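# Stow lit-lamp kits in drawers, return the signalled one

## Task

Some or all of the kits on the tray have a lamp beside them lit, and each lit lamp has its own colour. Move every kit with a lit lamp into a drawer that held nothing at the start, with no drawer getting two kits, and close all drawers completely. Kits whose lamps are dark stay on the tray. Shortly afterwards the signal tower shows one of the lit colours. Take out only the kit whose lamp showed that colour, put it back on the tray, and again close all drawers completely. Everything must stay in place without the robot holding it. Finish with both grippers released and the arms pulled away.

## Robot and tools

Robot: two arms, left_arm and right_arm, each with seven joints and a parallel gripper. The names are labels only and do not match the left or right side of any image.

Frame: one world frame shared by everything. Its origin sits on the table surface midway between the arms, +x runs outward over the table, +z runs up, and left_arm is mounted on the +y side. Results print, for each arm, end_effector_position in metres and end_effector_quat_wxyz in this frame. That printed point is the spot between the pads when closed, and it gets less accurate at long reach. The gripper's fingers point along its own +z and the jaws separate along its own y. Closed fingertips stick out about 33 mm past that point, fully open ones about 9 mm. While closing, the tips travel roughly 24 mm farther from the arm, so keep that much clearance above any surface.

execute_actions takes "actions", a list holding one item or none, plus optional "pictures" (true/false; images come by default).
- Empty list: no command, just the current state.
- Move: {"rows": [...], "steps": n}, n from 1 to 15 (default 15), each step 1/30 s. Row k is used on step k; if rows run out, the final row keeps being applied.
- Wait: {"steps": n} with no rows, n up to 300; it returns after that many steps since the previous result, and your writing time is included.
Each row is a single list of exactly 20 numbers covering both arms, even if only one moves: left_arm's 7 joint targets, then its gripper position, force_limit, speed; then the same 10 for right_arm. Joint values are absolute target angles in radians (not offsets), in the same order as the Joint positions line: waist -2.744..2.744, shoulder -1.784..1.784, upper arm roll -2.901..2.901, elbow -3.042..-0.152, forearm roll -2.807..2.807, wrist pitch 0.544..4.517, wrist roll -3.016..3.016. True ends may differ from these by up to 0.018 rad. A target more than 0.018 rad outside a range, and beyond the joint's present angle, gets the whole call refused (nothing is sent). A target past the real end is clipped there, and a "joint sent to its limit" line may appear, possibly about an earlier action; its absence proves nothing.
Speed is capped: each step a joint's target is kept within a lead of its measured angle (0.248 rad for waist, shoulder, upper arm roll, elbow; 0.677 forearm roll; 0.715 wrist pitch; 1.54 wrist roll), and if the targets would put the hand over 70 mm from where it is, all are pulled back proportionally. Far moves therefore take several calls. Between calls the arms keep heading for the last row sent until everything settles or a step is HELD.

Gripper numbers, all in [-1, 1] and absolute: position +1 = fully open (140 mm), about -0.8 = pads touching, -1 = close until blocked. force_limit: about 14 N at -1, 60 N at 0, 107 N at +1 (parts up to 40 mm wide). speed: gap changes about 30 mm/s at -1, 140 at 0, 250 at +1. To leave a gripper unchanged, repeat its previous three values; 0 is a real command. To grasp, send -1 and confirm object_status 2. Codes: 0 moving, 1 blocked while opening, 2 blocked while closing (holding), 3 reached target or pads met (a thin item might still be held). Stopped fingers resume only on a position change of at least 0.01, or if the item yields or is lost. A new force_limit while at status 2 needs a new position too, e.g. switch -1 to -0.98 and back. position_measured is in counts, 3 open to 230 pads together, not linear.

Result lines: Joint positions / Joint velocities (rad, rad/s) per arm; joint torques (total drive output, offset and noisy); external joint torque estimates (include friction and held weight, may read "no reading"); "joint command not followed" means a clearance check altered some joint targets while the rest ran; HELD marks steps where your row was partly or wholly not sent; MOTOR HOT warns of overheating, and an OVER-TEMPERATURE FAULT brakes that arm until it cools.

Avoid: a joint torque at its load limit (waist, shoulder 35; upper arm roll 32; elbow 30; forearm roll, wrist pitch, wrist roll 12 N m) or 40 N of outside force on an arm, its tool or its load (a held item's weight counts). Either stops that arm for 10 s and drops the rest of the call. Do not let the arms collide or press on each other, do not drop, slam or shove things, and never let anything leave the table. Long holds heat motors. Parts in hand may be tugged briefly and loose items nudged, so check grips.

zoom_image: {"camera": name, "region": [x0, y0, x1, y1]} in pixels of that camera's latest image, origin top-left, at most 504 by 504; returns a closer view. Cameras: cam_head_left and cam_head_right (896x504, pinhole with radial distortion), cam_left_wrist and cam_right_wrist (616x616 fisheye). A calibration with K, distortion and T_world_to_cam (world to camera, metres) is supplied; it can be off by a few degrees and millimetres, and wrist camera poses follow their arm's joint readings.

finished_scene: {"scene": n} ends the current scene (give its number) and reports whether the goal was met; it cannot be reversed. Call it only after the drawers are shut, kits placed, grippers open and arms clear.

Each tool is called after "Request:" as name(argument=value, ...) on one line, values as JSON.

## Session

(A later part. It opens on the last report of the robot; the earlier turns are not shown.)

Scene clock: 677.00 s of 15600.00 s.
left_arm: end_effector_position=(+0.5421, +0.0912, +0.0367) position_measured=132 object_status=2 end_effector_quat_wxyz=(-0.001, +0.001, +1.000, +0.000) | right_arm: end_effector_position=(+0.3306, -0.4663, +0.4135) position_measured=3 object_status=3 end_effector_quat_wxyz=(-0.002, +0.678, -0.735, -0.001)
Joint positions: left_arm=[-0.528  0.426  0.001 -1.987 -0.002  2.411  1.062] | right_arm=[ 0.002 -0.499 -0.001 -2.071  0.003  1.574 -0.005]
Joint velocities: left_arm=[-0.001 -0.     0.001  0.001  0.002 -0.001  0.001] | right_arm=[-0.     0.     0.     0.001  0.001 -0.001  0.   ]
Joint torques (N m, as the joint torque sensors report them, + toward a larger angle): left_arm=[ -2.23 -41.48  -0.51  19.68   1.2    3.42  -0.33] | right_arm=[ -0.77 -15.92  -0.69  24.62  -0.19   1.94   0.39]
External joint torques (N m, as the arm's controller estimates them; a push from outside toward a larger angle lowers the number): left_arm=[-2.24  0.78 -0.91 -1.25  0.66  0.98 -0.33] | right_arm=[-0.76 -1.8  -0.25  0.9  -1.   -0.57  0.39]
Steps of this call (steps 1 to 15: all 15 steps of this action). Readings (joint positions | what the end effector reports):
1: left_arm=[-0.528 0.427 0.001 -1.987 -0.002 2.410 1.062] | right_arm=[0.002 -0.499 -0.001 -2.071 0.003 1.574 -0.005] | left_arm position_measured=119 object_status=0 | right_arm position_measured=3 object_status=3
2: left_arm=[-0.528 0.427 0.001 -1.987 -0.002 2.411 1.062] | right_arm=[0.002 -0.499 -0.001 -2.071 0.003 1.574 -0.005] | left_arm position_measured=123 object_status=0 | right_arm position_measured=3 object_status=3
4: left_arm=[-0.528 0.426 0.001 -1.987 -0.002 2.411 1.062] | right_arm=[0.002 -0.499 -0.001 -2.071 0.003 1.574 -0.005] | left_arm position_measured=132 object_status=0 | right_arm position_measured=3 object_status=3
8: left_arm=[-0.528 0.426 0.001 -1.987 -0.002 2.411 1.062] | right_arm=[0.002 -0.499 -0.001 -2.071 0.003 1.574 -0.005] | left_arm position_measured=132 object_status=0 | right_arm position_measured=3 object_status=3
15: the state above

Request:
execute_actions(actions=[{"rows":[[-0.53,0.415,0,-1.986,0,2.37,1.055,-1,-0.3,-0.5, 0,-0.5,0,-2.07,0,1.571,0,1,0,0],[-0.53,0.40,0,-1.985,0,2.34,1.055,-1,-0.3,-0.5, 0,-0.5,0,-2.07,0,1.571,0,1,0,0],[-0.53,0.38,0,-1.984,0,2.30,1.055,-1,-0.3,-0.5, 0,-0.5,0,-2.07,0,1.571,0,1,0,0],[-0.53,0.355,0,-1.982,0,2.26,1.055,-1,-0.3,-0.5, 0,-0.5,0,-2.07,0,1.571,0,1,0,0],[-0.53,0.325,0,-1.98,0,2.22,1.055,-1,-0.3,-0.5, 0,-0.5,0,-2.07,0,1.571,0,1,0,0],[-0.53,0.29,0,-1.98,0,2.18,1.055,-1,-0.3,-0.5, 0,-0.5,0,-2.07,0,1.571,0,1,0,0],[-0.53,0.25,0,-1.98,0,2.13,1.055,-1,-0.3,-0.5, 0,-0.5,0,-2.07,0,1.571,0,1,0,0],[-0.53,0.21,0,-1.98,0,2.08,1.055,-1,-0.3,-0.5, 0,-0.5,0,-2.07,0,1.571,0,1,0,0],[-0.53,0.17,0,-1.98,0,2.03,1.055,-1,-0.3,-0.5, 0,-0.5,0,-2.07,0,1.571,0,1,0,0],[-0.53,0.13,0,-1.975,0,1.98,1.055,-1,-0.3,-0.5, 0,-0.5,0,-2.07,0,1.571,0,1,0,0],[-0.53,0.09,0,-1.975,0,1.93,1.055,-1,-0.3,-0.5, 0,-0.5,0,-2.07,0,1.571,0,1,0,0],[-0.53,0.05,0,-1.97,0,1.88,1.055,-1,-0.3,-0.5, 0,-0.5,0,-2.07,0,1.571,0,1,0,0],[-0.53,0.01,0,-1.97,0,1.875,1.055,-1,-0.3,-0.5, 0,-0.5,0,-2.07,0,1.571,0,1,0,0],[-0.53,-0.03,0,-1.97,0,1.875,1.055,-1,-0.3,-0.5, 0,-0.5,0,-2.07,0,1.571,0,1,0,0],[-0.53,-0.06,0,-1.97,0,1.875,1.055,-1,-0.3,-0.5, 0,-0.5,0,-2.07,0,1.571,0,1,0,0]],"steps":15}], pictures=false)

Request:
execute_actions(actions=[{"rows":[[-0.53,-0.093,0,-1.97,0,1.875,1.055,-1,-0.3,-0.5, 0,-0.5,0,-2.07,0,1.571,0,1,0,0],[-0.53,-0.093,0,-1.97,0,1.875,1.1,-1,-0.3,-0.5, 0,-0.5,0,-2.07,0,1.571,0,1,0,0],[-0.53,-0.093,0,-1.97,0,1.875,1.2,-1,-0.3,-0.5, 0,-0.5,0,-2.07,0,1.571,0,1,0,0],[-0.50,-0.093,0,-1.97,0,1.875,1.3,-1,-0.3,-0.5, 0,-0.5,0,-2.07,0,1.571,0,1,0,0],[-0.46,-0.093,0,-1.97,0,1.875,1.4,-1,-0.3,-0.5, 0,-0.5,0,-2.07,0,1.571,0,1,0,0],[-0.42,-0.093,0,-1.97,0,1.875,1.5,-1,-0.3,-0.5, 0,-0.5,0,-2.07,0,1.571,0,1,0,0],[-0.37,-0.093,0,-1.97,0,1.875,1.585,-1,-0.3,-0.5, 0,-0.5,0,-2.07,0,1.571,0,1,0,0],[-0.32,-0.093,0,-1.97,0,1.875,1.585,-1,-0.3,-0.5, 0,-0.5,0,-2.07,0,1.571,0,1,0,0],[-0.27,-0.093,0,-1.97,0,1.875,1.585,-1,-0.3,-0.5, 0,-0.5,0,-2.07,0,1.571,0,1,0,0],[-0.22,-0.093,0,-1.97,0,1.875,1.585,-1,-0.3,-0.5, 0,-0.5,0,-2.07,0,1.571,0,1,0,0],[-0.17,-0.093,0,-1.97,0,1.875,1.585,-1,-0.3,-0.5, 0,-0.5,0,-2.07,0,1.571,0,1,0,0],[-0.12,-0.093,0,-1.97,0,1.875,1.585,-1,-0.3,-0.5, 0,-0.5,0,-2.07,0,1.571,0,1,0,0],[-0.08,-0.093,0,-1.97,0,1.875,1.585,-1,-0.3,-0.5, 0,-0.5,0,-2.07,0,1.571,0,1,0,0],[-0.052,-0.093,0,-1.97,0,1.875,1.585,-1,-0.3,-0.5, 0,-0.5,0,-2.07,0,1.571,0,1,0,0]],"steps":15}], pictures=false)

Request:
execute_actions(actions=[{"steps":20}], pictures=false)

Request:
execute_actions(actions=[{"rows":[[-0.052,-0.09,0,-1.98,0,1.93,1.585,-1,-0.3,-0.5, 0,-0.5,0,-2.07,0,1.571,0,1,0,0],[-0.052,-0.087,0,-1.99,0,1.96,1.585,-1,-0.3,-0.5, 0,-0.5,0,-2.07,0,1.571,0,1,0,0],[-0.052,-0.084,0,-2.0,0,1.98,1.585,-1,-0.3,-0.5, 0,-0.5,0,-2.07,0,1.571,0,1,0,0],[-0.052,-0.081,0,-2.01,0,2.0,1.585,-1,-0.3,-0.5, 0,-0.5,0,-2.07,0,1.571,0,1,0,0],[-0.052,-0.078,0,-2.02,0,2.02,1.585,-1,-0.3,-0.5, 0,-0.5,0,-2.07,0,1.571,0,1,0,0],[-0.052,-0.075,0,-2.03,0,2.03,1.585,-1,-0.3,-0.5, 0,-0.5,0,-2.07,0,1.571,0,1,0,0],[-0.052,-0.072,0,-2.04,0,2.04,1.585,-1,-0.3,-0.5, 0,-0.5,0,-2.07,0,1.571,0,1,0,0],[-0.052,-0.069,0,-2.05,0,2.04,1.585,-1,-0.3,-0.5, 0,-0.5,0,-2.07,0,1.571,0,1,0,0],[-0.052,-0.066,0,-2.06,0,2.04,1.585,-1,-0.3,-0.5, 0,-0.5,0,-2.07,0,1.571,0,1,0,0],[-0.052,-0.063,0,-2.07,0,2.04,1.585,-1,-0.3,-0.5, 0,-0.5,0,-2.07,0,1.571,0,1,0,0],[-0.052,-0.06,0,-2.08,0,2.04,1.585,-1,-0.3,-0.5, 0,-0.5,0,-2.07,0,1.571,0,1,0,0],[-0.052,-0.058,0,-2.09,0,2.04,1.585,-1,-0.3,-0.5, 0,-0.5,0,-2.07,0,1.571,0,1,0,0]],"steps":15}], pictures=false)

Request:
execute_actions(actions=[{"steps":15}])

Scene clock: 757.63 s of 15600.00 s.
left_arm: end_effector_position=(+0.5013, +0.1138, +0.2361) position_measured=132 object_status=2 end_effector_quat_wxyz=(-0.002, +0.001, +1.000, +0.000) | right_arm: end_effector_position=(+0.3306, -0.4663, +0.4135) position_measured=3 object_status=3 end_effector_quat_wxyz=(-0.002, +0.678, -0.735, -0.001)
Joint positions: left_arm=[-0.528  0.04   0.001 -1.976 -0.002  2.012  1.062] | right_arm=[ 0.002 -0.499 -0.001 -2.071  0.003  1.574 -0.005]
Joint velocities: left_arm=[-0.    -1.156  0.001  0.049 -0.    -0.74   0.002] | right_arm=[-0.     0.    -0.    -0.001 -0.001 -0.001 -0.001]
Joint torques (N m, as the joint torque sensors report them, + toward a larger angle): left_arm=[ -0.82 -29.14  -0.51  24.17   1.34   2.35  -0.19] | right_arm=[ -1.24 -15.69  -0.51  24.61  -0.18   1.85   0.38]
External joint torques (N m, as the arm's controller estimates them; a push from outside toward a larger angle lowers the number): left_arm=[-0.91 -2.16 -0.66  1.16  0.64 -0.5  -0.19] | right_arm=[-1.22 -1.71 -0.07  0.99 -0.98 -0.65  0.38]
Steps of this call (steps 1 to 15: the robot went on to your last target; steps 16 to 90: nothing new was sent; then 77.13 s passed at rest; steps 91 to 105: all 15 steps of this action). Readings (joint positions | what the end effector reports):
91: left_arm=[-0.528 0.425 0.001 -1.987 -0.002 2.405 1.062] | right_arm=[0.002 -0.499 -0.001 -2.071 0.003 1.574 -0.005] | left_arm position_measured=132 object_status=2 | right_arm position_measured=3 object_status=3
92: left_arm=[-0.528 0.421 0.001 -1.987 -0.002 2.394 1.062] | right_arm=[0.002 -0.499 -0.001 -2.071 0.003 1.574 -0.005] | left_arm position_measured=132 object_status=2 | right_arm position_measured=3 object_status=3
94: left_arm=[-0.528 0.401 0.001 -1.989 -0.002 2.357 1.062] | right_arm=[0.002 -0.499 -0.001 -2.071 0.003 1.574 -0.005] | left_arm position_measured=132 object_status=2 | right_arm position_measured=3 object_status=3
98: left_arm=[-0.528 0.298 0.001 -1.989 -0.002 2.240 1.062] | right_arm=[0.002 -0.499 -0.001 -2.071 0.003 1.574 -0.005] | left_arm position_measured=132 object_status=2 | right_arm position_measured=3 object_status=3
105: the state above

Scene clock: 758.13 s of 15600.00 s.
left_arm: end_effector_position=(+0.5410, +0.3096, +0.3012) position_measured=132 object_status=2 end_effector_quat_wxyz=(+0.008, -0.023, +1.000, -0.002) | right_arm: end_effector_position=(+0.3306, -0.4663, +0.4135) position_measured=3 object_status=3 end_effector_quat_wxyz=(-0.002, +0.678, -0.735, -0.001)
Joint positions: left_arm=[-0.16  -0.092 -0.004 -1.969 -0.002  1.893  1.376] | right_arm=[ 0.002 -0.499 -0.001 -2.071  0.003  1.574 -0.005]
Joint velocities: left_arm=[ 1.105  0.004  0.095 -0.008 -0.    -0.062  0.555] | right_arm=[-0.001 -0.002  0.001 -0.001  0.     0.001  0.   ]
Joint torques (N m, as the joint torque sensors report them, + toward a larger angle): left_arm=[ -3.71 -30.29  -1.23  23.39   1.28   1.87   0.71] | right_arm=[ -0.89 -15.9   -0.94  24.55  -0.18   1.87   0.38]
External joint torques (N m, as the arm's controller estimates them; a push from outside toward a larger angle lowers the number): left_arm=[ 0.59  0.18  2.3  -1.01  0.52 -0.47  0.72] | right_arm=[-0.87 -1.7  -0.51  0.8  -0.99 -0.64  0.38]
Steps of this call (steps 1 to 15: all 15 steps of this action). Readings (joint positions | what the end effector reports):
1: left_arm=[-0.528 -0.000 0.001 -1.975 -0.002 1.988 1.062] | right_arm=[0.002 -0.499 -0.001 -2.071 0.003 1.574 -0.005] | left_arm position_measured=132 object_status=2 | right_arm position_measured=3 object_status=3
2: left_arm=[-0.528 -0.036 0.001 -1.971 -0.002 1.969 1.065] | right_arm=[0.002 -0.499 -0.001 -2.071 0.003 1.574 -0.005] | left_arm position_measured=132 object_status=2 | right_arm position_measured=3 object_status=3
4: left_arm=[-0.523 -0.082 -0.001 -1.962 -0.002 1.942 1.099] | right_arm=[0.002 -0.499 -0.001 -2.071 0.003 1.574 -0.005] | left_arm position_measured=132 object_status=2 | right_arm position_measured=3 object_status=3
8: left_arm=[-0.427 -0.098 -0.012 -1.962 -0.002 1.911 1.238] | right_arm=[0.002 -0.499 -0.001 -2.071 0.003 1.574 -0.005] | left_arm position_measured=132 object_status=2 | right_arm position_measured=3 object_status=3
15: the state above

Scene clock: 758.80 s of 15600.00 s.
left_arm: end_effector_position=(+0.5419, +0.3723, +0.2993) position_measured=132 object_status=2 end_effector_quat_wxyz=(+0.000, +0.009, +1.000, -0.000) | right_arm: end_effector_position=(+0.3306, -0.4663, +0.4135) position_measured=3 object_status=3 end_effector_quat_wxyz=(-0.002, +0.678, -0.735, -0.001)
Joint positions: left_arm=[-0.051 -0.092  0.003 -1.97  -0.     1.879  1.556] | right_arm=[ 0.002 -0.499 -0.001 -2.071  0.003  1.574 -0.005]
Joint velocities: left_arm=[-0.     0.001 -0.001  0.     0.001 -0.002  0.076] | right_arm=[-0.002  0.001 -0.002  0.     0.     0.001 -0.001]
Joint torques (N m, as the joint torque sensors report them, + toward a larger angle): left_arm=[ -1.67 -29.69  -1.49  23.4    1.11   1.87   0.52] | right_arm=[ -0.64 -15.88  -1.    24.69  -0.22   1.84   0.35]
External joint torques (N m, as the arm's controller estimates them; a push from outside toward a larger angle lowers the number): left_arm=[-1.7  -0.83 -1.43 -0.93  0.33 -0.54  0.52] | right_arm=[-0.53 -1.96 -0.43  1.06 -1.01 -0.66  0.35]
Steps of this call (steps 1 to 20: the robot went on to your last target). Readings (joint positions | what the end effector reports):
1: left_arm=[-0.124 -0.092 -0.002 -1.969 -0.002 1.890 1.396] | right_arm=[0.002 -0.499 -0.001 -2.071 0.003 1.574 -0.005] | left_arm position_measured=132 object_status=2 | right_arm position_measured=3 object_status=3
2: left_arm=[-0.096 -0.092 0.003 -1.969 -0.001 1.888 1.415] | right_arm=[0.002 -0.499 -0.001 -2.071 0.003 1.574 -0.005] | left_arm position_measured=132 object_status=2 | right_arm position_measured=3 object_status=3
4: left_arm=[-0.062 -0.092 0.011 -1.970 -0.000 1.885 1.447] | right_arm=[0.002 -0.499 -0.001 -2.071 0.003 1.574 -0.005] | left_arm position_measured=132 object_status=2 | right_arm position_measured=3 object_status=3
8: left_arm=[-0.051 -0.092 0.008 -1.970 -0.000 1.881 1.494] | right_arm=[0.002 -0.499 -0.001 -2.071 0.003 1.574 -0.005] | left_arm position_measured=132 object_status=2 | right_arm position_measured=3 object_status=3
20: the state above

Scene clock: 759.30 s of 15600.00 s.
left_arm: end_effector_position=(+0.5400, +0.3723, +0.2376) position_measured=132 object_status=2 end_effector_quat_wxyz=(-0.005, +0.019, +1.000, -0.000) | right_arm: end_effector_position=(+0.3306, -0.4663, +0.4135) position_measured=3 object_status=3 end_effector_quat_wxyz=(-0.002, +0.678, -0.735, -0.001)
Joint positions: left_arm=[-0.051 -0.057  0.002 -2.087 -0.     2.021  1.574] | right_arm=[ 0.002 -0.499 -0.001 -2.071  0.003  1.574 -0.005]
Joint velocities: left_arm=[ 0.001  0.041 -0.    -0.085 -0.001  0.087  0.013] | right_arm=[ 0.001  0.     0.    -0.001  0.     0.001  0.001]
Joint torques (N m, as the joint torque sensors report them, + toward a larger angle): left_arm=[ -0.86 -33.21  -0.58  26.15   1.11   3.26   0.49] | right_arm=[ -1.01 -15.97  -0.77  24.7   -0.2    1.84   0.4 ]
External joint torques (N m, as the arm's controller estimates them; a push from outside toward a larger angle lowers the number): left_arm=[-0.95  0.76 -0.6  -0.8   0.33  0.77  0.48] | right_arm=[-1.05 -2.04 -0.4   1.1  -1.01 -0.66  0.4 ]
Steps of this call (steps 1 to 15: all 15 steps of this action). Readings (joint positions | what the end effector reports):
1: left_arm=[-0.051 -0.092 0.003 -1.972 -0.000 1.886 1.558] | right_arm=[0.002 -0.499 -0.001 -2.071 0.003 1.574 -0.005] | left_arm position_measured=132 object_status=2 | right_arm position_measured=3 object_status=3
2: left_arm=[-0.051 -0.092 0.003 -1.977 -0.000 1.898 1.560] | right_arm=[0.002 -0.499 -0.001 -2.071 0.003 1.574 -0.005] | left_arm position_measured=132 object_status=2 | right_arm position_measured=3 object_status=3
4: left_arm=[-0.051 -0.090 0.003 -1.990 -0.000 1.927 1.564] | right_arm=[0.002 -0.499 -0.001 -2.071 0.003 1.574 -0.005] | left_arm position_measured=132 object_status=2 | right_arm position_measured=3 object_status=3
8: left_arm=[-0.051 -0.078 0.003 -2.028 -0.000 1.983 1.569] | right_arm=[0.002 -0.499 -0.001 -2.071 0.003 1.574 -0.005] | left_arm position_measured=132 object_status=2 | right_arm position_measured=3 object_status=3
15: the state above

Scene clock: 759.80 s of 15600.00 s.
left_arm: end_effector_position=(+0.5432, +0.3722, +0.2381) position_measured=132 object_status=2 end_effector_quat_wxyz=(+0.001, +0.020, +1.000, -0.000) | right_arm: end_effector_position=(+0.3306, -0.4663, +0.4135) position_measured=3 object_status=3 end_effector_quat_wxyz=(-0.002, +0.678, -0.735, -0.001)
Joint positions: left_arm=[-0.051 -0.058  0.002 -2.089 -0.     2.034  1.577] | right_arm=[ 0.002 -0.499 -0.001 -2.071  0.003  1.574 -0.005]
Joint velocities: left_arm=[ 0.002 -0.001 -0.    -0.001  0.001  0.004  0.003] | right_arm=[ 0.    -0.001 -0.001  0.001 -0.001 -0.    -0.   ]
Joint torques (N m, as the joint torque sensors report them, + toward a larger angle): left_arm=[ -0.6  -29.53  -0.79  22.28   1.07   3.31   0.41] | right_arm=[ -0.57 -15.79  -0.92  24.64  -0.21   1.86   0.44]
External joint torques (N m, as the arm's controller estimates them; a push from outside toward a larger angle lowers the number): left_arm=[-0.63  0.08 -0.76 -1.57  0.33  0.91  0.41] | right_arm=[-0.56 -1.76 -0.49  0.95 -1.01 -0.65  0.44]
Steps of this call (steps 1 to 15: the robot went on to your last target). Readings (joint positions | what the end effector reports):
1: left_arm=[-0.051 -0.057 0.002 -2.087 -0.000 2.024 1.574] | right_arm=[0.002 -0.499 -0.001 -2.071 0.003 1.574 -0.005] | left_arm position_measured=132 object_status=2 | right_arm position_measured=3 object_status=3
2: left_arm=[-0.051 -0.058 0.002 -2.087 -0.000 2.026 1.575] | right_arm=[0.002 -0.499 -0.001 -2.071 0.003 1.574 -0.005] | left_arm position_measured=132 object_status=2 | right_arm position_measured=3 object_status=3
4: left_arm=[-0.051 -0.058 0.002 -2.088 -0.000 2.029 1.575] | right_arm=[0.002 -0.499 -0.001 -2.071 0.003 1.574 -0.005] | left_arm position_measured=132 object_status=2 | right_arm position_measured=3 object_status=3
8: left_arm=[-0.051 -0.058 0.002 -2.089 -0.000 2.032 1.576] | right_arm=[0.002 -0.499 -0.001 -2.071 0.003 1.574 -0.005] | left_arm position_measured=132 object_status=2 | right_arm position_measured=3 object_status=3
15: the state above
camera_calibration (this result's frames):
cam_left_wrist: T_world_to_cam=[[0.199228, 0.978355, -0.0559377, -0.45081], [0.89291, -0.157717, 0.421707, -0.51367], [0.403757, -0.133963, -0.905005, 0.236639], [0, 0, 0, 1]] pos_world=[0.45293, 0.391738, 0.405561]
cam_right_wrist: T_world_to_cam=[[-0.996605, 0.0810608, 0.0143808, 0.358438], [0.0801821, 0.916114, 0.392819, 0.229574], [0.0186677, 0.392638, -0.919503, 0.733402], [0, 0, 0, 1]] pos_world=[0.325123, -0.527333, 0.57903]

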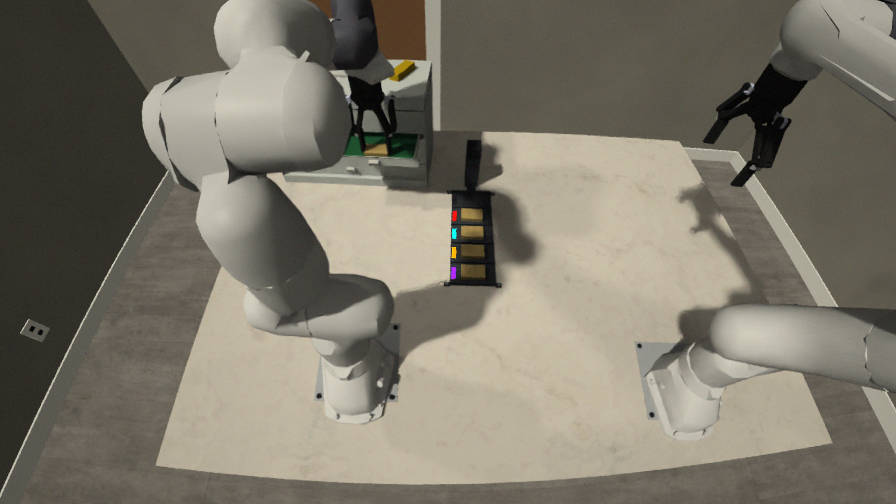

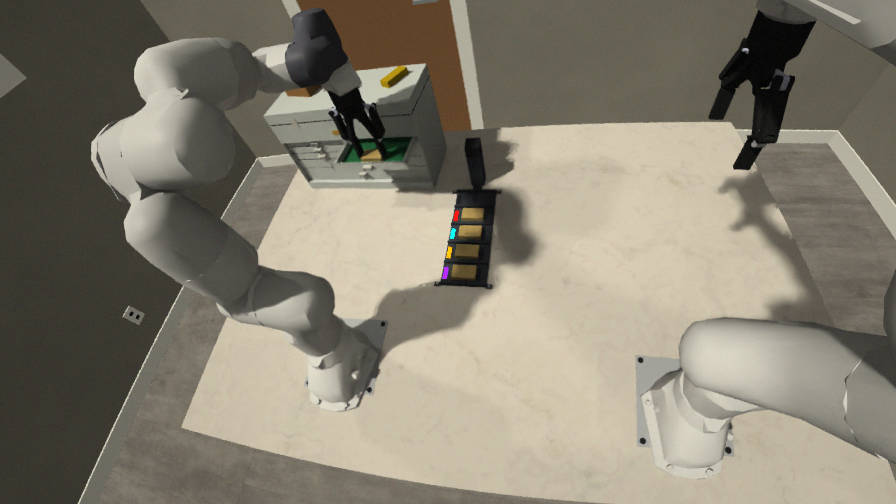

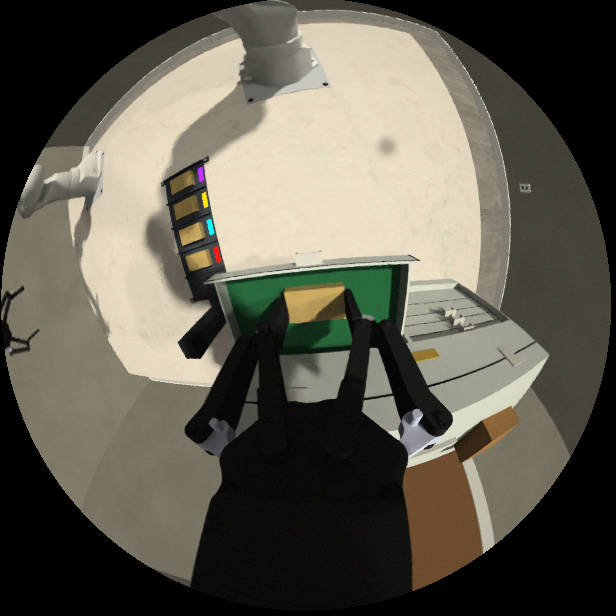

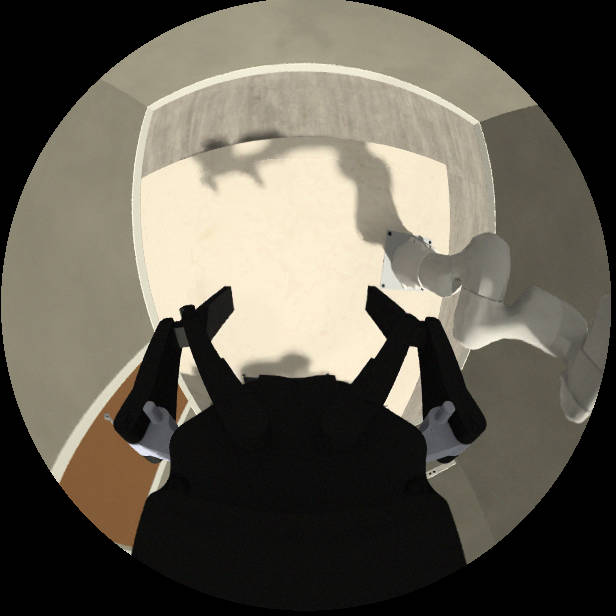

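Green → R1. Lower to ~.224 and see contact.

Request:
execute_actions(actions=[{"rows":[[-0.052,-0.054,0,-2.10,0,2.06,1.585,-1,-0.3,-0.5, 0,-0.5,0,-2.07,0,1.571,0,1,0,0],[-0.052,-0.054,0,-2.10,0,2.07,1.585,-1,-0.3,-0.5, 0,-0.5,0,-2.07,0,1.571,0,1,0,0],[-0.052,-0.051,0,-2.11,0,2.07,1.585,-1,-0.3,-0.5, 0,-0.5,0,-2.07,0,1.571,0,1,0,0],[-0.052,-0.051,0,-2.11,0,2.07,1.585,-1,-0.3,-0.5, 0,-0.5,0,-2.07,0,1.571,0,1,0,0],[-0.052,-0.049,0,-2.118,0,2.072,1.585,-1,-0.3,-0.5, 0,-0.5,0,-2.07,0,1.571,0,1,0,0]],"steps":15}], pictures=false)

Scene clock: 769.13 s of 15600.00 s.
left_arm: end_effector_position=(+0.5496, +0.3718, +0.2368) position_measured=132 object_status=2 end_effector_quat_wxyz=(+0.015, +0.021, +1.000, -0.000) | right_arm: end_effector_position=(+0.3306, -0.4663, +0.4135) position_measured=3 object_status=3 end_effector_quat_wxyz=(-0.002, +0.678, -0.735, -0.001)
Joint positions: left_arm=[-0.051 -0.061  0.002 -2.103 -0.     2.072  1.578] | right_arm=[ 0.002 -0.499 -0.001 -2.071  0.003  1.574 -0.005]
Joint velocities: left_arm=[ 0.002  0.    -0.    -0.002 -0.001  0.016 -0.001] | right_arm=[ 0.001  0.    -0.001 -0.    -0.001  0.    -0.001]
Joint torques (N m, as the joint torque sensors report them, + toward a larger angle): left_arm=[ -1.53 -21.21  -1.01  14.95   1.06   2.22   0.43] | right_arm=[ -1.07 -15.89  -0.67  24.7   -0.19   1.9    0.35]
External joint torques (N m, as the arm's controller estimates them; a push from outside toward a larger angle lowers the number): left_arm=[-1.61  8.47 -1.03 -9.09  0.32 -0.27  0.43] | right_arm=[-1.06 -1.93 -0.23  1.1  -1.   -0.6   0.35]
Steps of this call (steps 1 to 15: the robot went on to your last target; steps 16 to 90: nothing new was sent; then 5.83 s passed at rest; steps 91 to 105: all 15 steps of this action). Readings (joint positions | what the end effector reports):
91: left_arm=[-0.051 -0.058 0.002 -2.091 -0.000 2.038 1.578] | right_arm=[0.002 -0.499 -0.001 -2.071 0.003 1.574 -0.005] | left_arm position_measured=132 object_status=2 | right_arm position_measured=3 object_status=3
92: left_arm=[-0.051 -0.058 0.002 -2.093 -0.000 2.043 1.578] | right_arm=[0.002 -0.499 -0.001 -2.071 0.003 1.574 -0.005] | left_arm position_measured=132 object_status=2 | right_arm position_measured=3 object_status=3
94: left_arm=[-0.051 -0.059 0.002 -2.096 -0.000 2.051 1.578] | right_arm=[0.002 -0.499 -0.001 -2.071 0.003 1.574 -0.005] | left_arm position_measured=132 object_status=2 | right_arm position_measured=3 object_status=3
98: left_arm=[-0.051 -0.061 0.002 -2.102 -0.000 2.064 1.578] | right_arm=[0.002 -0.499 -0.001 -2.071 0.003 1.574 -0.005] | left_arm position_measured=132 object_status=2 | right_arm position_measured=3 object_status=3
105: the state above

Request:
execute_actions(actions=[{"rows":[[-0.052,-0.061,0,-2.098,0,2.07,1.585,0.15,-0.3,0, 0,-0.5,0,-2.07,0,1.571,0,1,0,0],[-0.052,-0.061,0,-2.098,0,2.07,1.585,0.15,-0.3,0, 0,-0.5,0,-2.07,0,1.571,0,1,0,0],[-0.052,-0.061,0,-2.098,0,2.07,1.585,0.15,-0.3,0, 0,-0.5,0,-2.07,0,1.571,0,1,0,0],[-0.052,-0.061,0,-2.098,0,2.07,1.585,0.15,-0.3,0, 0,-0.5,0,-2.07,0,1.571,0,1,0,0],[-0.052,-0.061,0,-2.098,0,2.07,1.585,0.15,-0.3,0, 0,-0.5,0,-2.07,0,1.571,0,1,0,0],[-0.052,-0.09,0,-2.09,0,1.98,1.585,0.15,-0.3,0, 0,-0.5,0,-2.07,0,1.571,0,1,0,0],[-0.052,-0.12,0,-2.09,0,1.94,1.585,0.15,-0.3,0, 0,-0.5,0,-2.07,0,1.571,0,1,0,0],[-0.052,-0.15,0,-2.09,0,1.91,1.585,0.15,-0.3,0, 0,-0.5,0,-2.07,0,1.571,0,1,0,0],[-0.052,-0.18,0,-2.09,0,1.9,1.585,0.15,-0.3,0, 0,-0.5,0,-2.07,0,1.571,0,1,0,0],[-0.052,-0.2,0,-2.09,0,1.9,1.585,0.15,-0.3,0, 0,-0.5,0,-2.07,0,1.571,0,1,0,0]],"steps":15}], pictures=false)

Request:
execute_actions(actions=[{"rows":[[-0.05,-0.665,0,-2.6,0,2.2,1.571,-0.3,-0.3,0, 0,-0.5,0,-2.07,0,1.571,0,1,0,0]],"steps":15}], pictures=false)

Request:
execute_actions(actions=[{"rows":[[-0.05,-0.665,0,-2.942,0,2.80,1.571,-0.3,-0.3,0, 0,-0.5,0,-2.07,0,1.571,0,1,0,0]],"steps":15}], pictures=false)

Request:
execute_actions(actions=[{"steps":15}], pictures=false)

Request:
execute_actions(actions=[{"rows":[[-0.05,-0.645,0,-2.928,0,2.83,1.571,-0.3,-0.3,0, 0,-0.5,0,-2.07,0,1.571,0,1,0,0],[-0.05,-0.623,0,-2.913,0,2.84,1.571,-0.3,-0.3,0, 0,-0.5,0,-2.07,0,1.571,0,1,0,0],[-0.05,-0.60,0,-2.898,0,2.85,1.571,-0.3,-0.3,0, 0,-0.5,0,-2.07,0,1.571,0,1,0,0],[-0.05,-0.577,0,-2.882,0,2.856,1.571,-0.3,-0.3,0, 0,-0.5,0,-2.07,0,1.571,0,1,0,0],[-0.05,-0.554,0,-2.866,0,2.862,1.571,-0.3,-0.3,0, 0,-0.5,0,-2.07,0,1.571,0,1,0,0],[-0.05,-0.53,0,-2.85,0,2.868,1.571,-0.3,-0.3,0, 0,-0.5,0,-2.07,0,1.571,0,1,0,0],[-0.05,-0.508,0,-2.833,0,2.873,1.571,-0.3,-0.3,0, 0,-0.5,0,-2.07,0,1.571,0,1,0,0],[-0.05,-0.486,0,-2.815,0,2.878,1.571,-0.3,-0.3,0, 0,-0.5,0,-2.07,0,1.571,0,1,0,0],[-0.05,-0.464,0,-2.798,0,2.882,1.571,-0.3,-0.3,0, 0,-0.5,0,-2.07,0,1.571,0,1,0,0],[-0.05,-0.442,0,-2.78,0,2.886,1.571,-0.3,-0.3,0, 0,-0.5,0,-2.07,0,1.571,0,1,0,0],[-0.05,-0.42,0,-2.762,0,2.89,1.571,-0.3,-0.3,0, 0,-0.5,0,-2.07,0,1.571,0,1,0,0],[-0.05,-0.397,0,-2.743,0,2.893,1.571,-0.3,-0.3,0, 0,-0.5,0,-2.07,0,1.571,0,1,0,0],[-0.05,-0.374,0,-2.723,0,2.896,1.571,-0.3,-0.3,0, 0,-0.5,0,-2.07,0,1.571,0,1,0,0],[-0.05,-0.351,0,-2.703,0,2.898,1.571,-0.3,-0.3,0, 0,-0.5,0,-2.07,0,1.571,0,1,0,0],[-0.05,-0.325,0,-2.68,0,2.9,1.571,-0.3,-0.3,0, 0,-0.5,0,-2.07,0,1.571,0,1,0,0]],"steps":15}], pictures=false)

Request:
execute_actions(actions=[{"rows":[[-0.05,-0.30,0,-2.657,0,2.9,1.571,-0.3,-0.3,0, 0,-0.5,0,-2.07,0,1.571,0,1,0,0]],"steps":12}])

Scene clock: 826.03 s of 15600.00 s.
left_arm: end_effector_position=(+0.5218, +0.3727, +0.3061) position_measured=110 object_status=3 end_effector_quat_wxyz=(+0.025, +0.021, +0.999, -0.001) | right_arm: end_effector_position=(+0.3306, -0.4663, +0.4135) position_measured=3 object_status=3 end_effector_quat_wxyz=(-0.002, +0.678, -0.735, -0.001)
Joint positions: left_arm=[-0.051 -0.202  0.002 -2.085 -0.     1.934  1.578] | right_arm=[ 0.002 -0.499 -0.001 -2.071  0.003  1.574 -0.005]
Joint velocities: left_arm=[ 0.001 -0.055 -0.     0.     0.    -0.168 -0.   ] | right_arm=[-0.002  0.001 -0.001 -0.001 -0.    -0.    -0.   ]
Joint torques (N m, as the joint torque sensors report them, + toward a larger angle): left_arm=[ -0.58 -20.31  -1.07  21.16   1.16   1.73   0.46] | right_arm=[ -0.76 -15.42  -0.92  24.27  -0.17   1.85   0.34]
External joint torques (N m, as the arm's controller estimates them; a push from outside toward a larger angle lowers the number): left_arm=[-0.57 -0.94 -0.88  0.28  0.42 -0.56  0.46] | right_arm=[-0.72 -1.51 -0.45  0.66 -0.97 -0.65  0.34]
Steps of this call (steps 1 to 15: the robot went on to your last target; steps 16 to 90: nothing new was sent; then 53.40 s passed at rest; steps 91 to 105: all 15 steps of this action). Readings (joint positions | what the end effector reports):
91: left_arm=[-0.051 -0.061 0.002 -2.102 -0.000 2.074 1.578] | right_arm=[0.002 -0.499 -0.001 -2.071 0.003 1.574 -0.005] | left_arm position_measured=132 object_status=0 | right_arm position_measured=3 object_status=3
92: left_arm=[-0.051 -0.061 0.002 -2.101 -0.000 2.074 1.578] | right_arm=[0.002 -0.499 -0.001 -2.071 0.003 1.574 -0.005] | left_arm position_measured=131 object_status=0 | right_arm position_measured=3 object_status=3
94: left_arm=[-0.051 -0.061 0.002 -2.100 -0.000 2.074 1.578] | right_arm=[0.002 -0.499 -0.001 -2.071 0.003 1.574 -0.005] | left_arm position_measured=111 object_status=0 | right_arm position_measured=3 object_status=3
98: left_arm=[-0.051 -0.092 0.002 -2.100 -0.000 2.015 1.578] | right_arm=[0.002 -0.499 -0.001 -2.071 0.003 1.574 -0.005] | left_arm position_measured=110 object_status=0 | right_arm position_measured=3 object_status=3
105: the state above

Scene clock: 826.53 s of 15600.00 s.
left_arm: end_effector_position=(+0.4315, +0.3755, +0.2855) position_measured=167 object_status=3 end_effector_quat_wxyz=(+0.122, +0.021, +0.992, -0.002) | right_arm: end_effector_position=(+0.3306, -0.4663, +0.4135) position_measured=3 object_status=3 end_effector_quat_wxyz=(-0.002, +0.678, -0.735, -0.001)
Joint positions: left_arm=[-0.051 -0.662  0.001 -2.597  0.     2.181  1.578] | right_arm=[ 0.002 -0.499 -0.001 -2.071  0.003  1.574 -0.005]
Joint velocities: left_arm=[ 0.    -0.015  0.001 -0.019  0.001  0.088  0.001] | right_arm=[-0.001  0.    -0.    -0.001  0.001 -0.    -0.   ]
Joint torques (N m, as the joint torque sensors report them, + toward a larger angle): left_arm=[ -0.31 -10.75  -0.46  23.73   0.96   3.71  -0.29] | right_arm=[ -1.09 -15.78  -0.81  24.52  -0.18   1.87   0.37]
External joint torques (N m, as the arm's controller estimates them; a push from outside toward a larger angle lowers the number): left_arm=[-0.3  -0.92  0.14 -1.31  0.19  0.75 -0.28] | right_arm=[-1.05 -1.7  -0.33  0.85 -0.98 -0.63  0.37]
Steps of this call (steps 1 to 15: all 15 steps of this action). Readings (joint positions | what the end effector reports):
1: left_arm=[-0.051 -0.249 0.001 -2.152 0.000 1.982 1.578] | right_arm=[0.002 -0.499 -0.001 -2.071 0.003 1.574 -0.005] | left_arm position_measured=110 object_status=0 | right_arm position_measured=3 object_status=3
2: left_arm=[-0.051 -0.322 0.001 -2.236 0.000 2.019 1.578] | right_arm=[0.002 -0.499 -0.001 -2.071 0.003 1.574 -0.005] | left_arm position_measured=116 object_status=0 | right_arm position_measured=3 object_status=3
4: left_arm=[-0.051 -0.482 0.001 -2.393 0.000 2.077 1.578] | right_arm=[0.002 -0.499 -0.001 -2.071 0.003 1.574 -0.005] | left_arm position_measured=131 object_status=0 | right_arm position_measured=3 object_status=3
8: left_arm=[-0.051 -0.642 0.001 -2.558 0.000 2.140 1.578] | right_arm=[0.002 -0.499 -0.001 -2.071 0.003 1.574 -0.005] | left_arm position_measured=162 object_status=0 | right_arm position_measured=3 object_status=3
15: the state above

Scene clock: 827.03 s of 15600.00 s.
left_arm: end_effector_position=(+0.4527, +0.3747, +0.2062) position_measured=167 object_status=3 end_effector_quat_wxyz=(+0.241, +0.021, +0.970, -0.004) | right_arm: end_effector_position=(+0.3306, -0.4663, +0.4135) position_measured=3 object_status=3 end_effector_quat_wxyz=(-0.002, +0.678, -0.735, -0.001)
Joint positions: left_arm=[-0.051 -0.663  0.001 -2.94   0.     2.763  1.578] | right_arm=[ 0.002 -0.499 -0.001 -2.071  0.003  1.574 -0.005]
Joint velocities: left_arm=[ 0.001 -0.002 -0.    -0.002  0.001  0.2    0.002] | right_arm=[ 0.001  0.001 -0.001  0.     0.001 -0.001  0.001]
Joint torques (N m, as the joint torque sensors report them, + toward a larger angle): left_arm=[ 0.21 -8.59 -0.66 21.65  0.76  3.91 -0.22] | right_arm=[ -1.04 -15.66  -1.04  24.89  -0.21   1.85   0.48]
External joint torques (N m, as the arm's controller estimates them; a push from outside toward a larger angle lowers the number): left_arm=[ 0.22 -0.81 -0.06 -1.18  0.13  0.75 -0.21] | right_arm=[-1.03 -1.77 -0.59  1.29 -1.02 -0.64  0.48]
Steps of this call (steps 1 to 15: all 15 steps of this action). Readings (joint positions | what the end effector reports):
1: left_arm=[-0.051 -0.673 0.001 -2.648 0.000 2.287 1.578] | right_arm=[0.002 -0.499 -0.001 -2.071 0.003 1.574 -0.005] | left_arm position_measured=167 object_status=3 | right_arm position_measured=3 object_status=3
2: left_arm=[-0.051 -0.677 0.001 -2.720 0.000 2.383 1.578] | right_arm=[0.002 -0.499 -0.001 -2.071 0.003 1.574 -0.005] | left_arm position_measured=167 object_status=3 | right_arm position_measured=3 object_status=3
4: left_arm=[-0.051 -0.668 0.001 -2.849 0.000 2.516 1.578] | right_arm=[0.002 -0.499 -0.001 -2.071 0.003 1.574 -0.005] | left_arm position_measured=167 object_status=3 | right_arm position_measured=3 object_status=3
8: left_arm=[-0.051 -0.658 0.001 -2.935 0.000 2.663 1.578] | right_arm=[0.002 -0.499 -0.001 -2.071 0.003 1.574 -0.005] | left_arm position_measured=167 object_status=3 | right_arm position_measured=3 object_status=3
15: the state above

Scene clock: 827.53 s of 15600.00 s.
left_arm: end_effector_position=(+0.4597, +0.3744, +0.2129) position_measured=167 object_status=3 end_effector_quat_wxyz=(+0.256, +0.021, +0.967, -0.004) | right_arm: end_effector_position=(+0.3306, -0.4663, +0.4135) position_measured=3 object_status=3 end_effector_quat_wxyz=(-0.002, +0.678, -0.735, -0.001)
Joint positions: left_arm=[-0.051 -0.663  0.001 -2.94   0.     2.794  1.578] | right_arm=[ 0.002 -0.499 -0.001 -2.071  0.003  1.574 -0.005]
Joint velocities: left_arm=[ 0.    -0.001 -0.001  0.     0.     0.01  -0.001] | right_arm=[ 0.001  0.    -0.     0.    -0.    -0.001  0.   ]
Joint torques (N m, as the joint torque sensors report them, + toward a larger angle): left_arm=[ 0.37 -9.27 -0.81 22.14  0.7   4.14 -0.36] | right_arm=[ -0.98 -15.77  -0.98  24.68  -0.21   1.84   0.37]
External joint torques (N m, as the arm's controller estimates them; a push from outside toward a larger angle lowers the number): left_arm=[ 0.39 -1.16 -0.21 -1.04  0.07  0.84 -0.34] | right_arm=[-0.98 -1.71 -0.57  1.   -1.02 -0.66  0.37]
Steps of this call (steps 1 to 15: the robot went on to your last target). Readings (joint positions | what the end effector reports):
1: left_arm=[-0.051 -0.663 0.001 -2.940 0.000 2.769 1.578] | right_arm=[0.002 -0.499 -0.001 -2.071 0.003 1.574 -0.005] | left_arm position_measured=167 object_status=3 | right_arm position_measured=3 object_status=3
2: left_arm=[-0.051 -0.663 0.001 -2.940 0.000 2.774 1.578] | right_arm=[0.002 -0.499 -0.001 -2.071 0.003 1.574 -0.005] | left_arm position_measured=167 object_status=3 | right_arm position_measured=3 object_status=3
4: left_arm=[-0.051 -0.663 0.001 -2.940 0.000 2.781 1.578] | right_arm=[0.002 -0.499 -0.001 -2.071 0.003 1.574 -0.005] | left_arm position_measured=167 object_status=3 | right_arm position_measured=3 object_status=3
8: left_arm=[-0.051 -0.663 0.001 -2.940 0.000 2.789 1.578] | right_arm=[0.002 -0.499 -0.001 -2.071 0.003 1.574 -0.005] | left_arm position_measured=167 object_status=3 | right_arm position_measured=3 object_status=3
15: the state above

Scene clock: 828.03 s of 15600.00 s.
left_arm: end_effector_position=(+0.5375, +0.3717, +0.2151) position_measured=167 object_status=3 end_effector_quat_wxyz=(+0.260, +0.021, +0.965, -0.004) | right_arm: end_effector_position=(+0.3306, -0.4663, +0.4135) position_measured=3 object_status=3 end_effector_quat_wxyz=(-0.002, +0.678, -0.735, -0.001)
Joint positions: left_arm=[-0.051 -0.377  0.001 -2.726  0.     2.876  1.578] | right_arm=[ 0.002 -0.499 -0.001 -2.071  0.003  1.574 -0.005]
Joint velocities: left_arm=[-0.     0.687 -0.     0.584 -0.001  0.122  0.002] | right_arm=[-0.     0.001 -0.    -0.001  0.    -0.     0.001]
Joint torques (N m, as the joint torque sensors report them, + toward a larger angle): left_arm=[  0.41 -19.31  -0.75  21.84   0.62   3.99  -0.27] | right_arm=[ -0.59 -15.99  -0.49  24.25  -0.19   1.84   0.34]
External joint torques (N m, as the arm's controller estimates them; a push from outside toward a larger angle lowers the number): left_arm=[ 0.42  1.58 -0.37  2.11  0.03  1.31 -0.25] | right_arm=[-0.64 -2.14 -0.14  0.68 -1.01 -0.66  0.34]
Steps of this call (steps 1 to 15: all 15 steps of this action). Readings (joint positions | what the end effector reports):
1: left_arm=[-0.051 -0.660 0.001 -2.938 0.000 2.799 1.578] | right_arm=[0.002 -0.499 -0.001 -2.071 0.003 1.574 -0.005] | left_arm position_measured=167 object_status=3 | right_arm position_measured=3 object_status=3
2: left_arm=[-0.051 -0.650 0.001 -2.932 0.000 2.805 1.578] | right_arm=[0.002 -0.499 -0.001 -2.071 0.003 1.574 -0.005] | left_arm position_measured=167 object_status=3 | right_arm position_measured=3 object_status=3
4: left_arm=[-0.051 -0.619 0.001 -2.910 0.000 2.820 1.578] | right_arm=[0.002 -0.499 -0.001 -2.071 0.003 1.574 -0.005] | left_arm position_measured=167 object_status=3 | right_arm position_measured=3 object_status=3
8: left_arm=[-0.051 -0.534 0.001 -2.851 0.000 2.844 1.578] | right_arm=[0.002 -0.499 -0.001 -2.071 0.003 1.574 -0.005] | left_arm position_measured=167 object_status=3 | right_arm position_measured=3 object_status=3
15: the state above

Scene clock: 828.43 s of 15600.00 s.
left_arm: end_effector_position=(+0.5607, +0.3708, +0.2146) position_measured=167 object_status=3 end_effector_quat_wxyz=(+0.262, +0.021, +0.965, -0.004) | right_arm: end_effector_position=(+0.3306, -0.4663, +0.4135) position_measured=3 object_status=3 end_effector_quat_wxyz=(-0.002, +0.678, -0.735, -0.001)
Joint positions: left_arm=[-0.051 -0.301  0.001 -2.661  0.     2.89   1.578] | right_arm=[ 0.002 -0.499 -0.001 -2.071  0.003  1.574 -0.005]
Joint velocities: left_arm=[-0.001  0.005  0.002  0.003 -0.     0.004  0.001] | right_arm=[ 0.002 -0.     0.    -0.001 -0.001  0.001  0.002]
Joint torques (N m, as the joint torque sensors report them, + toward a larger angle): left_arm=[ -0.9  -18.36  -0.45  24.64   0.65   4.83  -0.19] | right_arm=[ -0.99 -15.99  -0.88  24.48  -0.16   1.86   0.37]
External joint torques (N m, as the arm's controller estimates them; a push from outside toward a larger angle lowers the number): left_arm=[-0.95  1.32 -0.22  2.26  0.08  1.51 -0.18] | right_arm=[-1.09 -2.   -0.59  0.88 -0.98 -0.64  0.38]
Steps of this call (steps 1 to 12: all 12 steps of this action). Readings (joint positions | what the end effector reports):
1: left_arm=[-0.051 -0.353 0.001 -2.705 0.000 2.879 1.578] | right_arm=[0.002 -0.499 -0.001 -2.071 0.003 1.574 -0.005] | left_arm position_measured=167 object_status=3 | right_arm position_measured=3 object_status=3
2: left_arm=[-0.051 -0.334 0.001 -2.688 0.000 2.882 1.578] | right_arm=[0.002 -0.499 -0.001 -2.071 0.003 1.574 -0.005] | left_arm position_measured=167 object_status=3 | right_arm position_measured=3 object_status=3
4: left_arm=[-0.051 -0.314 0.001 -2.671 0.000 2.886 1.578] | right_arm=[0.002 -0.499 -0.001 -2.071 0.003 1.574 -0.005] | left_arm position_measured=167 object_status=3 | right_arm position_measured=3 object_status=3
8: left_arm=[-0.051 -0.303 0.001 -2.662 0.000 2.889 1.578] | right_arm=[0.002 -0.499 -0.001 -2.071 0.003 1.574 -0.005] | left_arm position_measured=167 object_status=3 | right_arm position_measured=3 object_status=3
12: the state above
camera_calibration (this result's frames):
cam_left_wrist: T_world_to_cam=[[0.206676, 0.977761, 0.0356125, -0.477904], [0.55814, -0.147716, 0.816492, -0.420341], [0.803595, -0.148872, -0.576257, -0.0811004], [0, 0, 0, 1]] pos_world=[0.398552, 0.393111, 0.31349]
cam_right_wrist: T_world_to_cam=[[-0.996606, 0.081061, 0.0143702, 0.358442], [0.0801783, 0.916117, 0.392811, 0.229577], [0.0186769, 0.39263, -0.919507, 0.733403], [0, 0, 0, 1]] pos_world=[0.325121, -0.527332, 0.579037]

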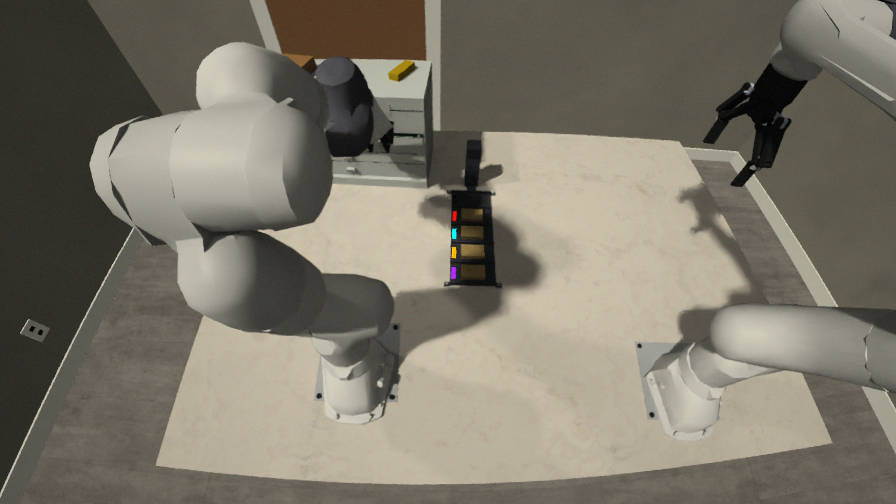

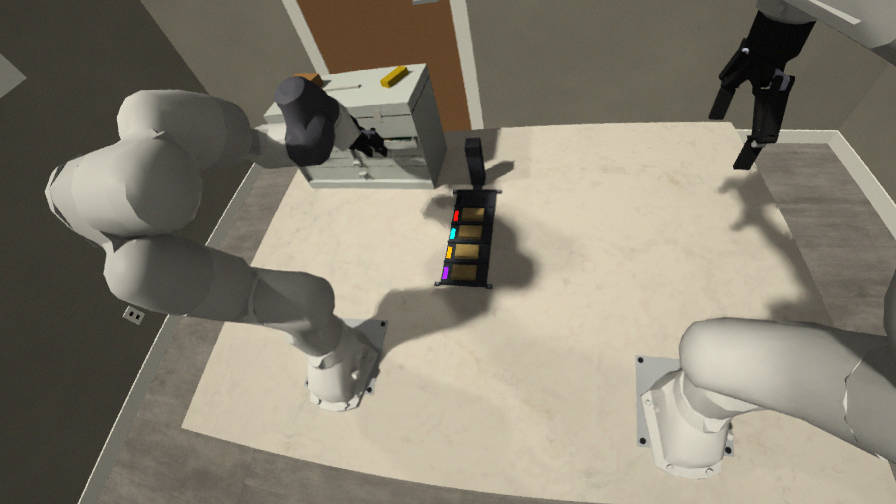

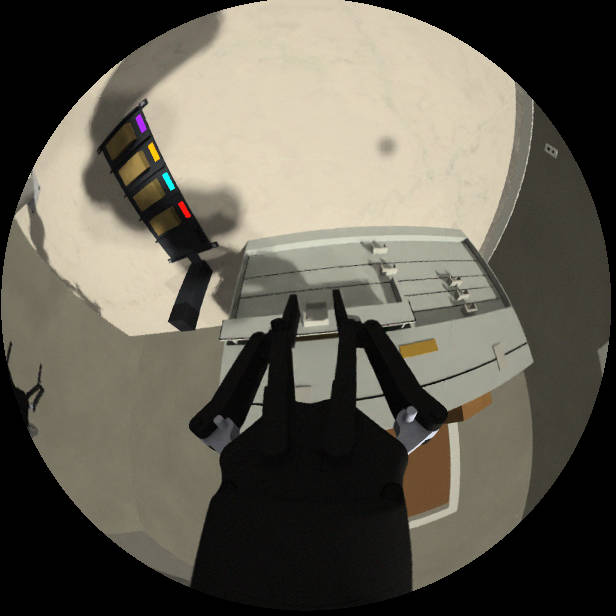

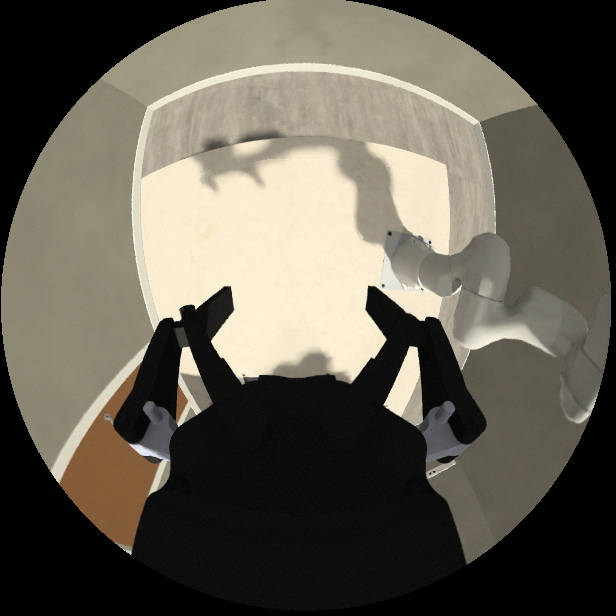

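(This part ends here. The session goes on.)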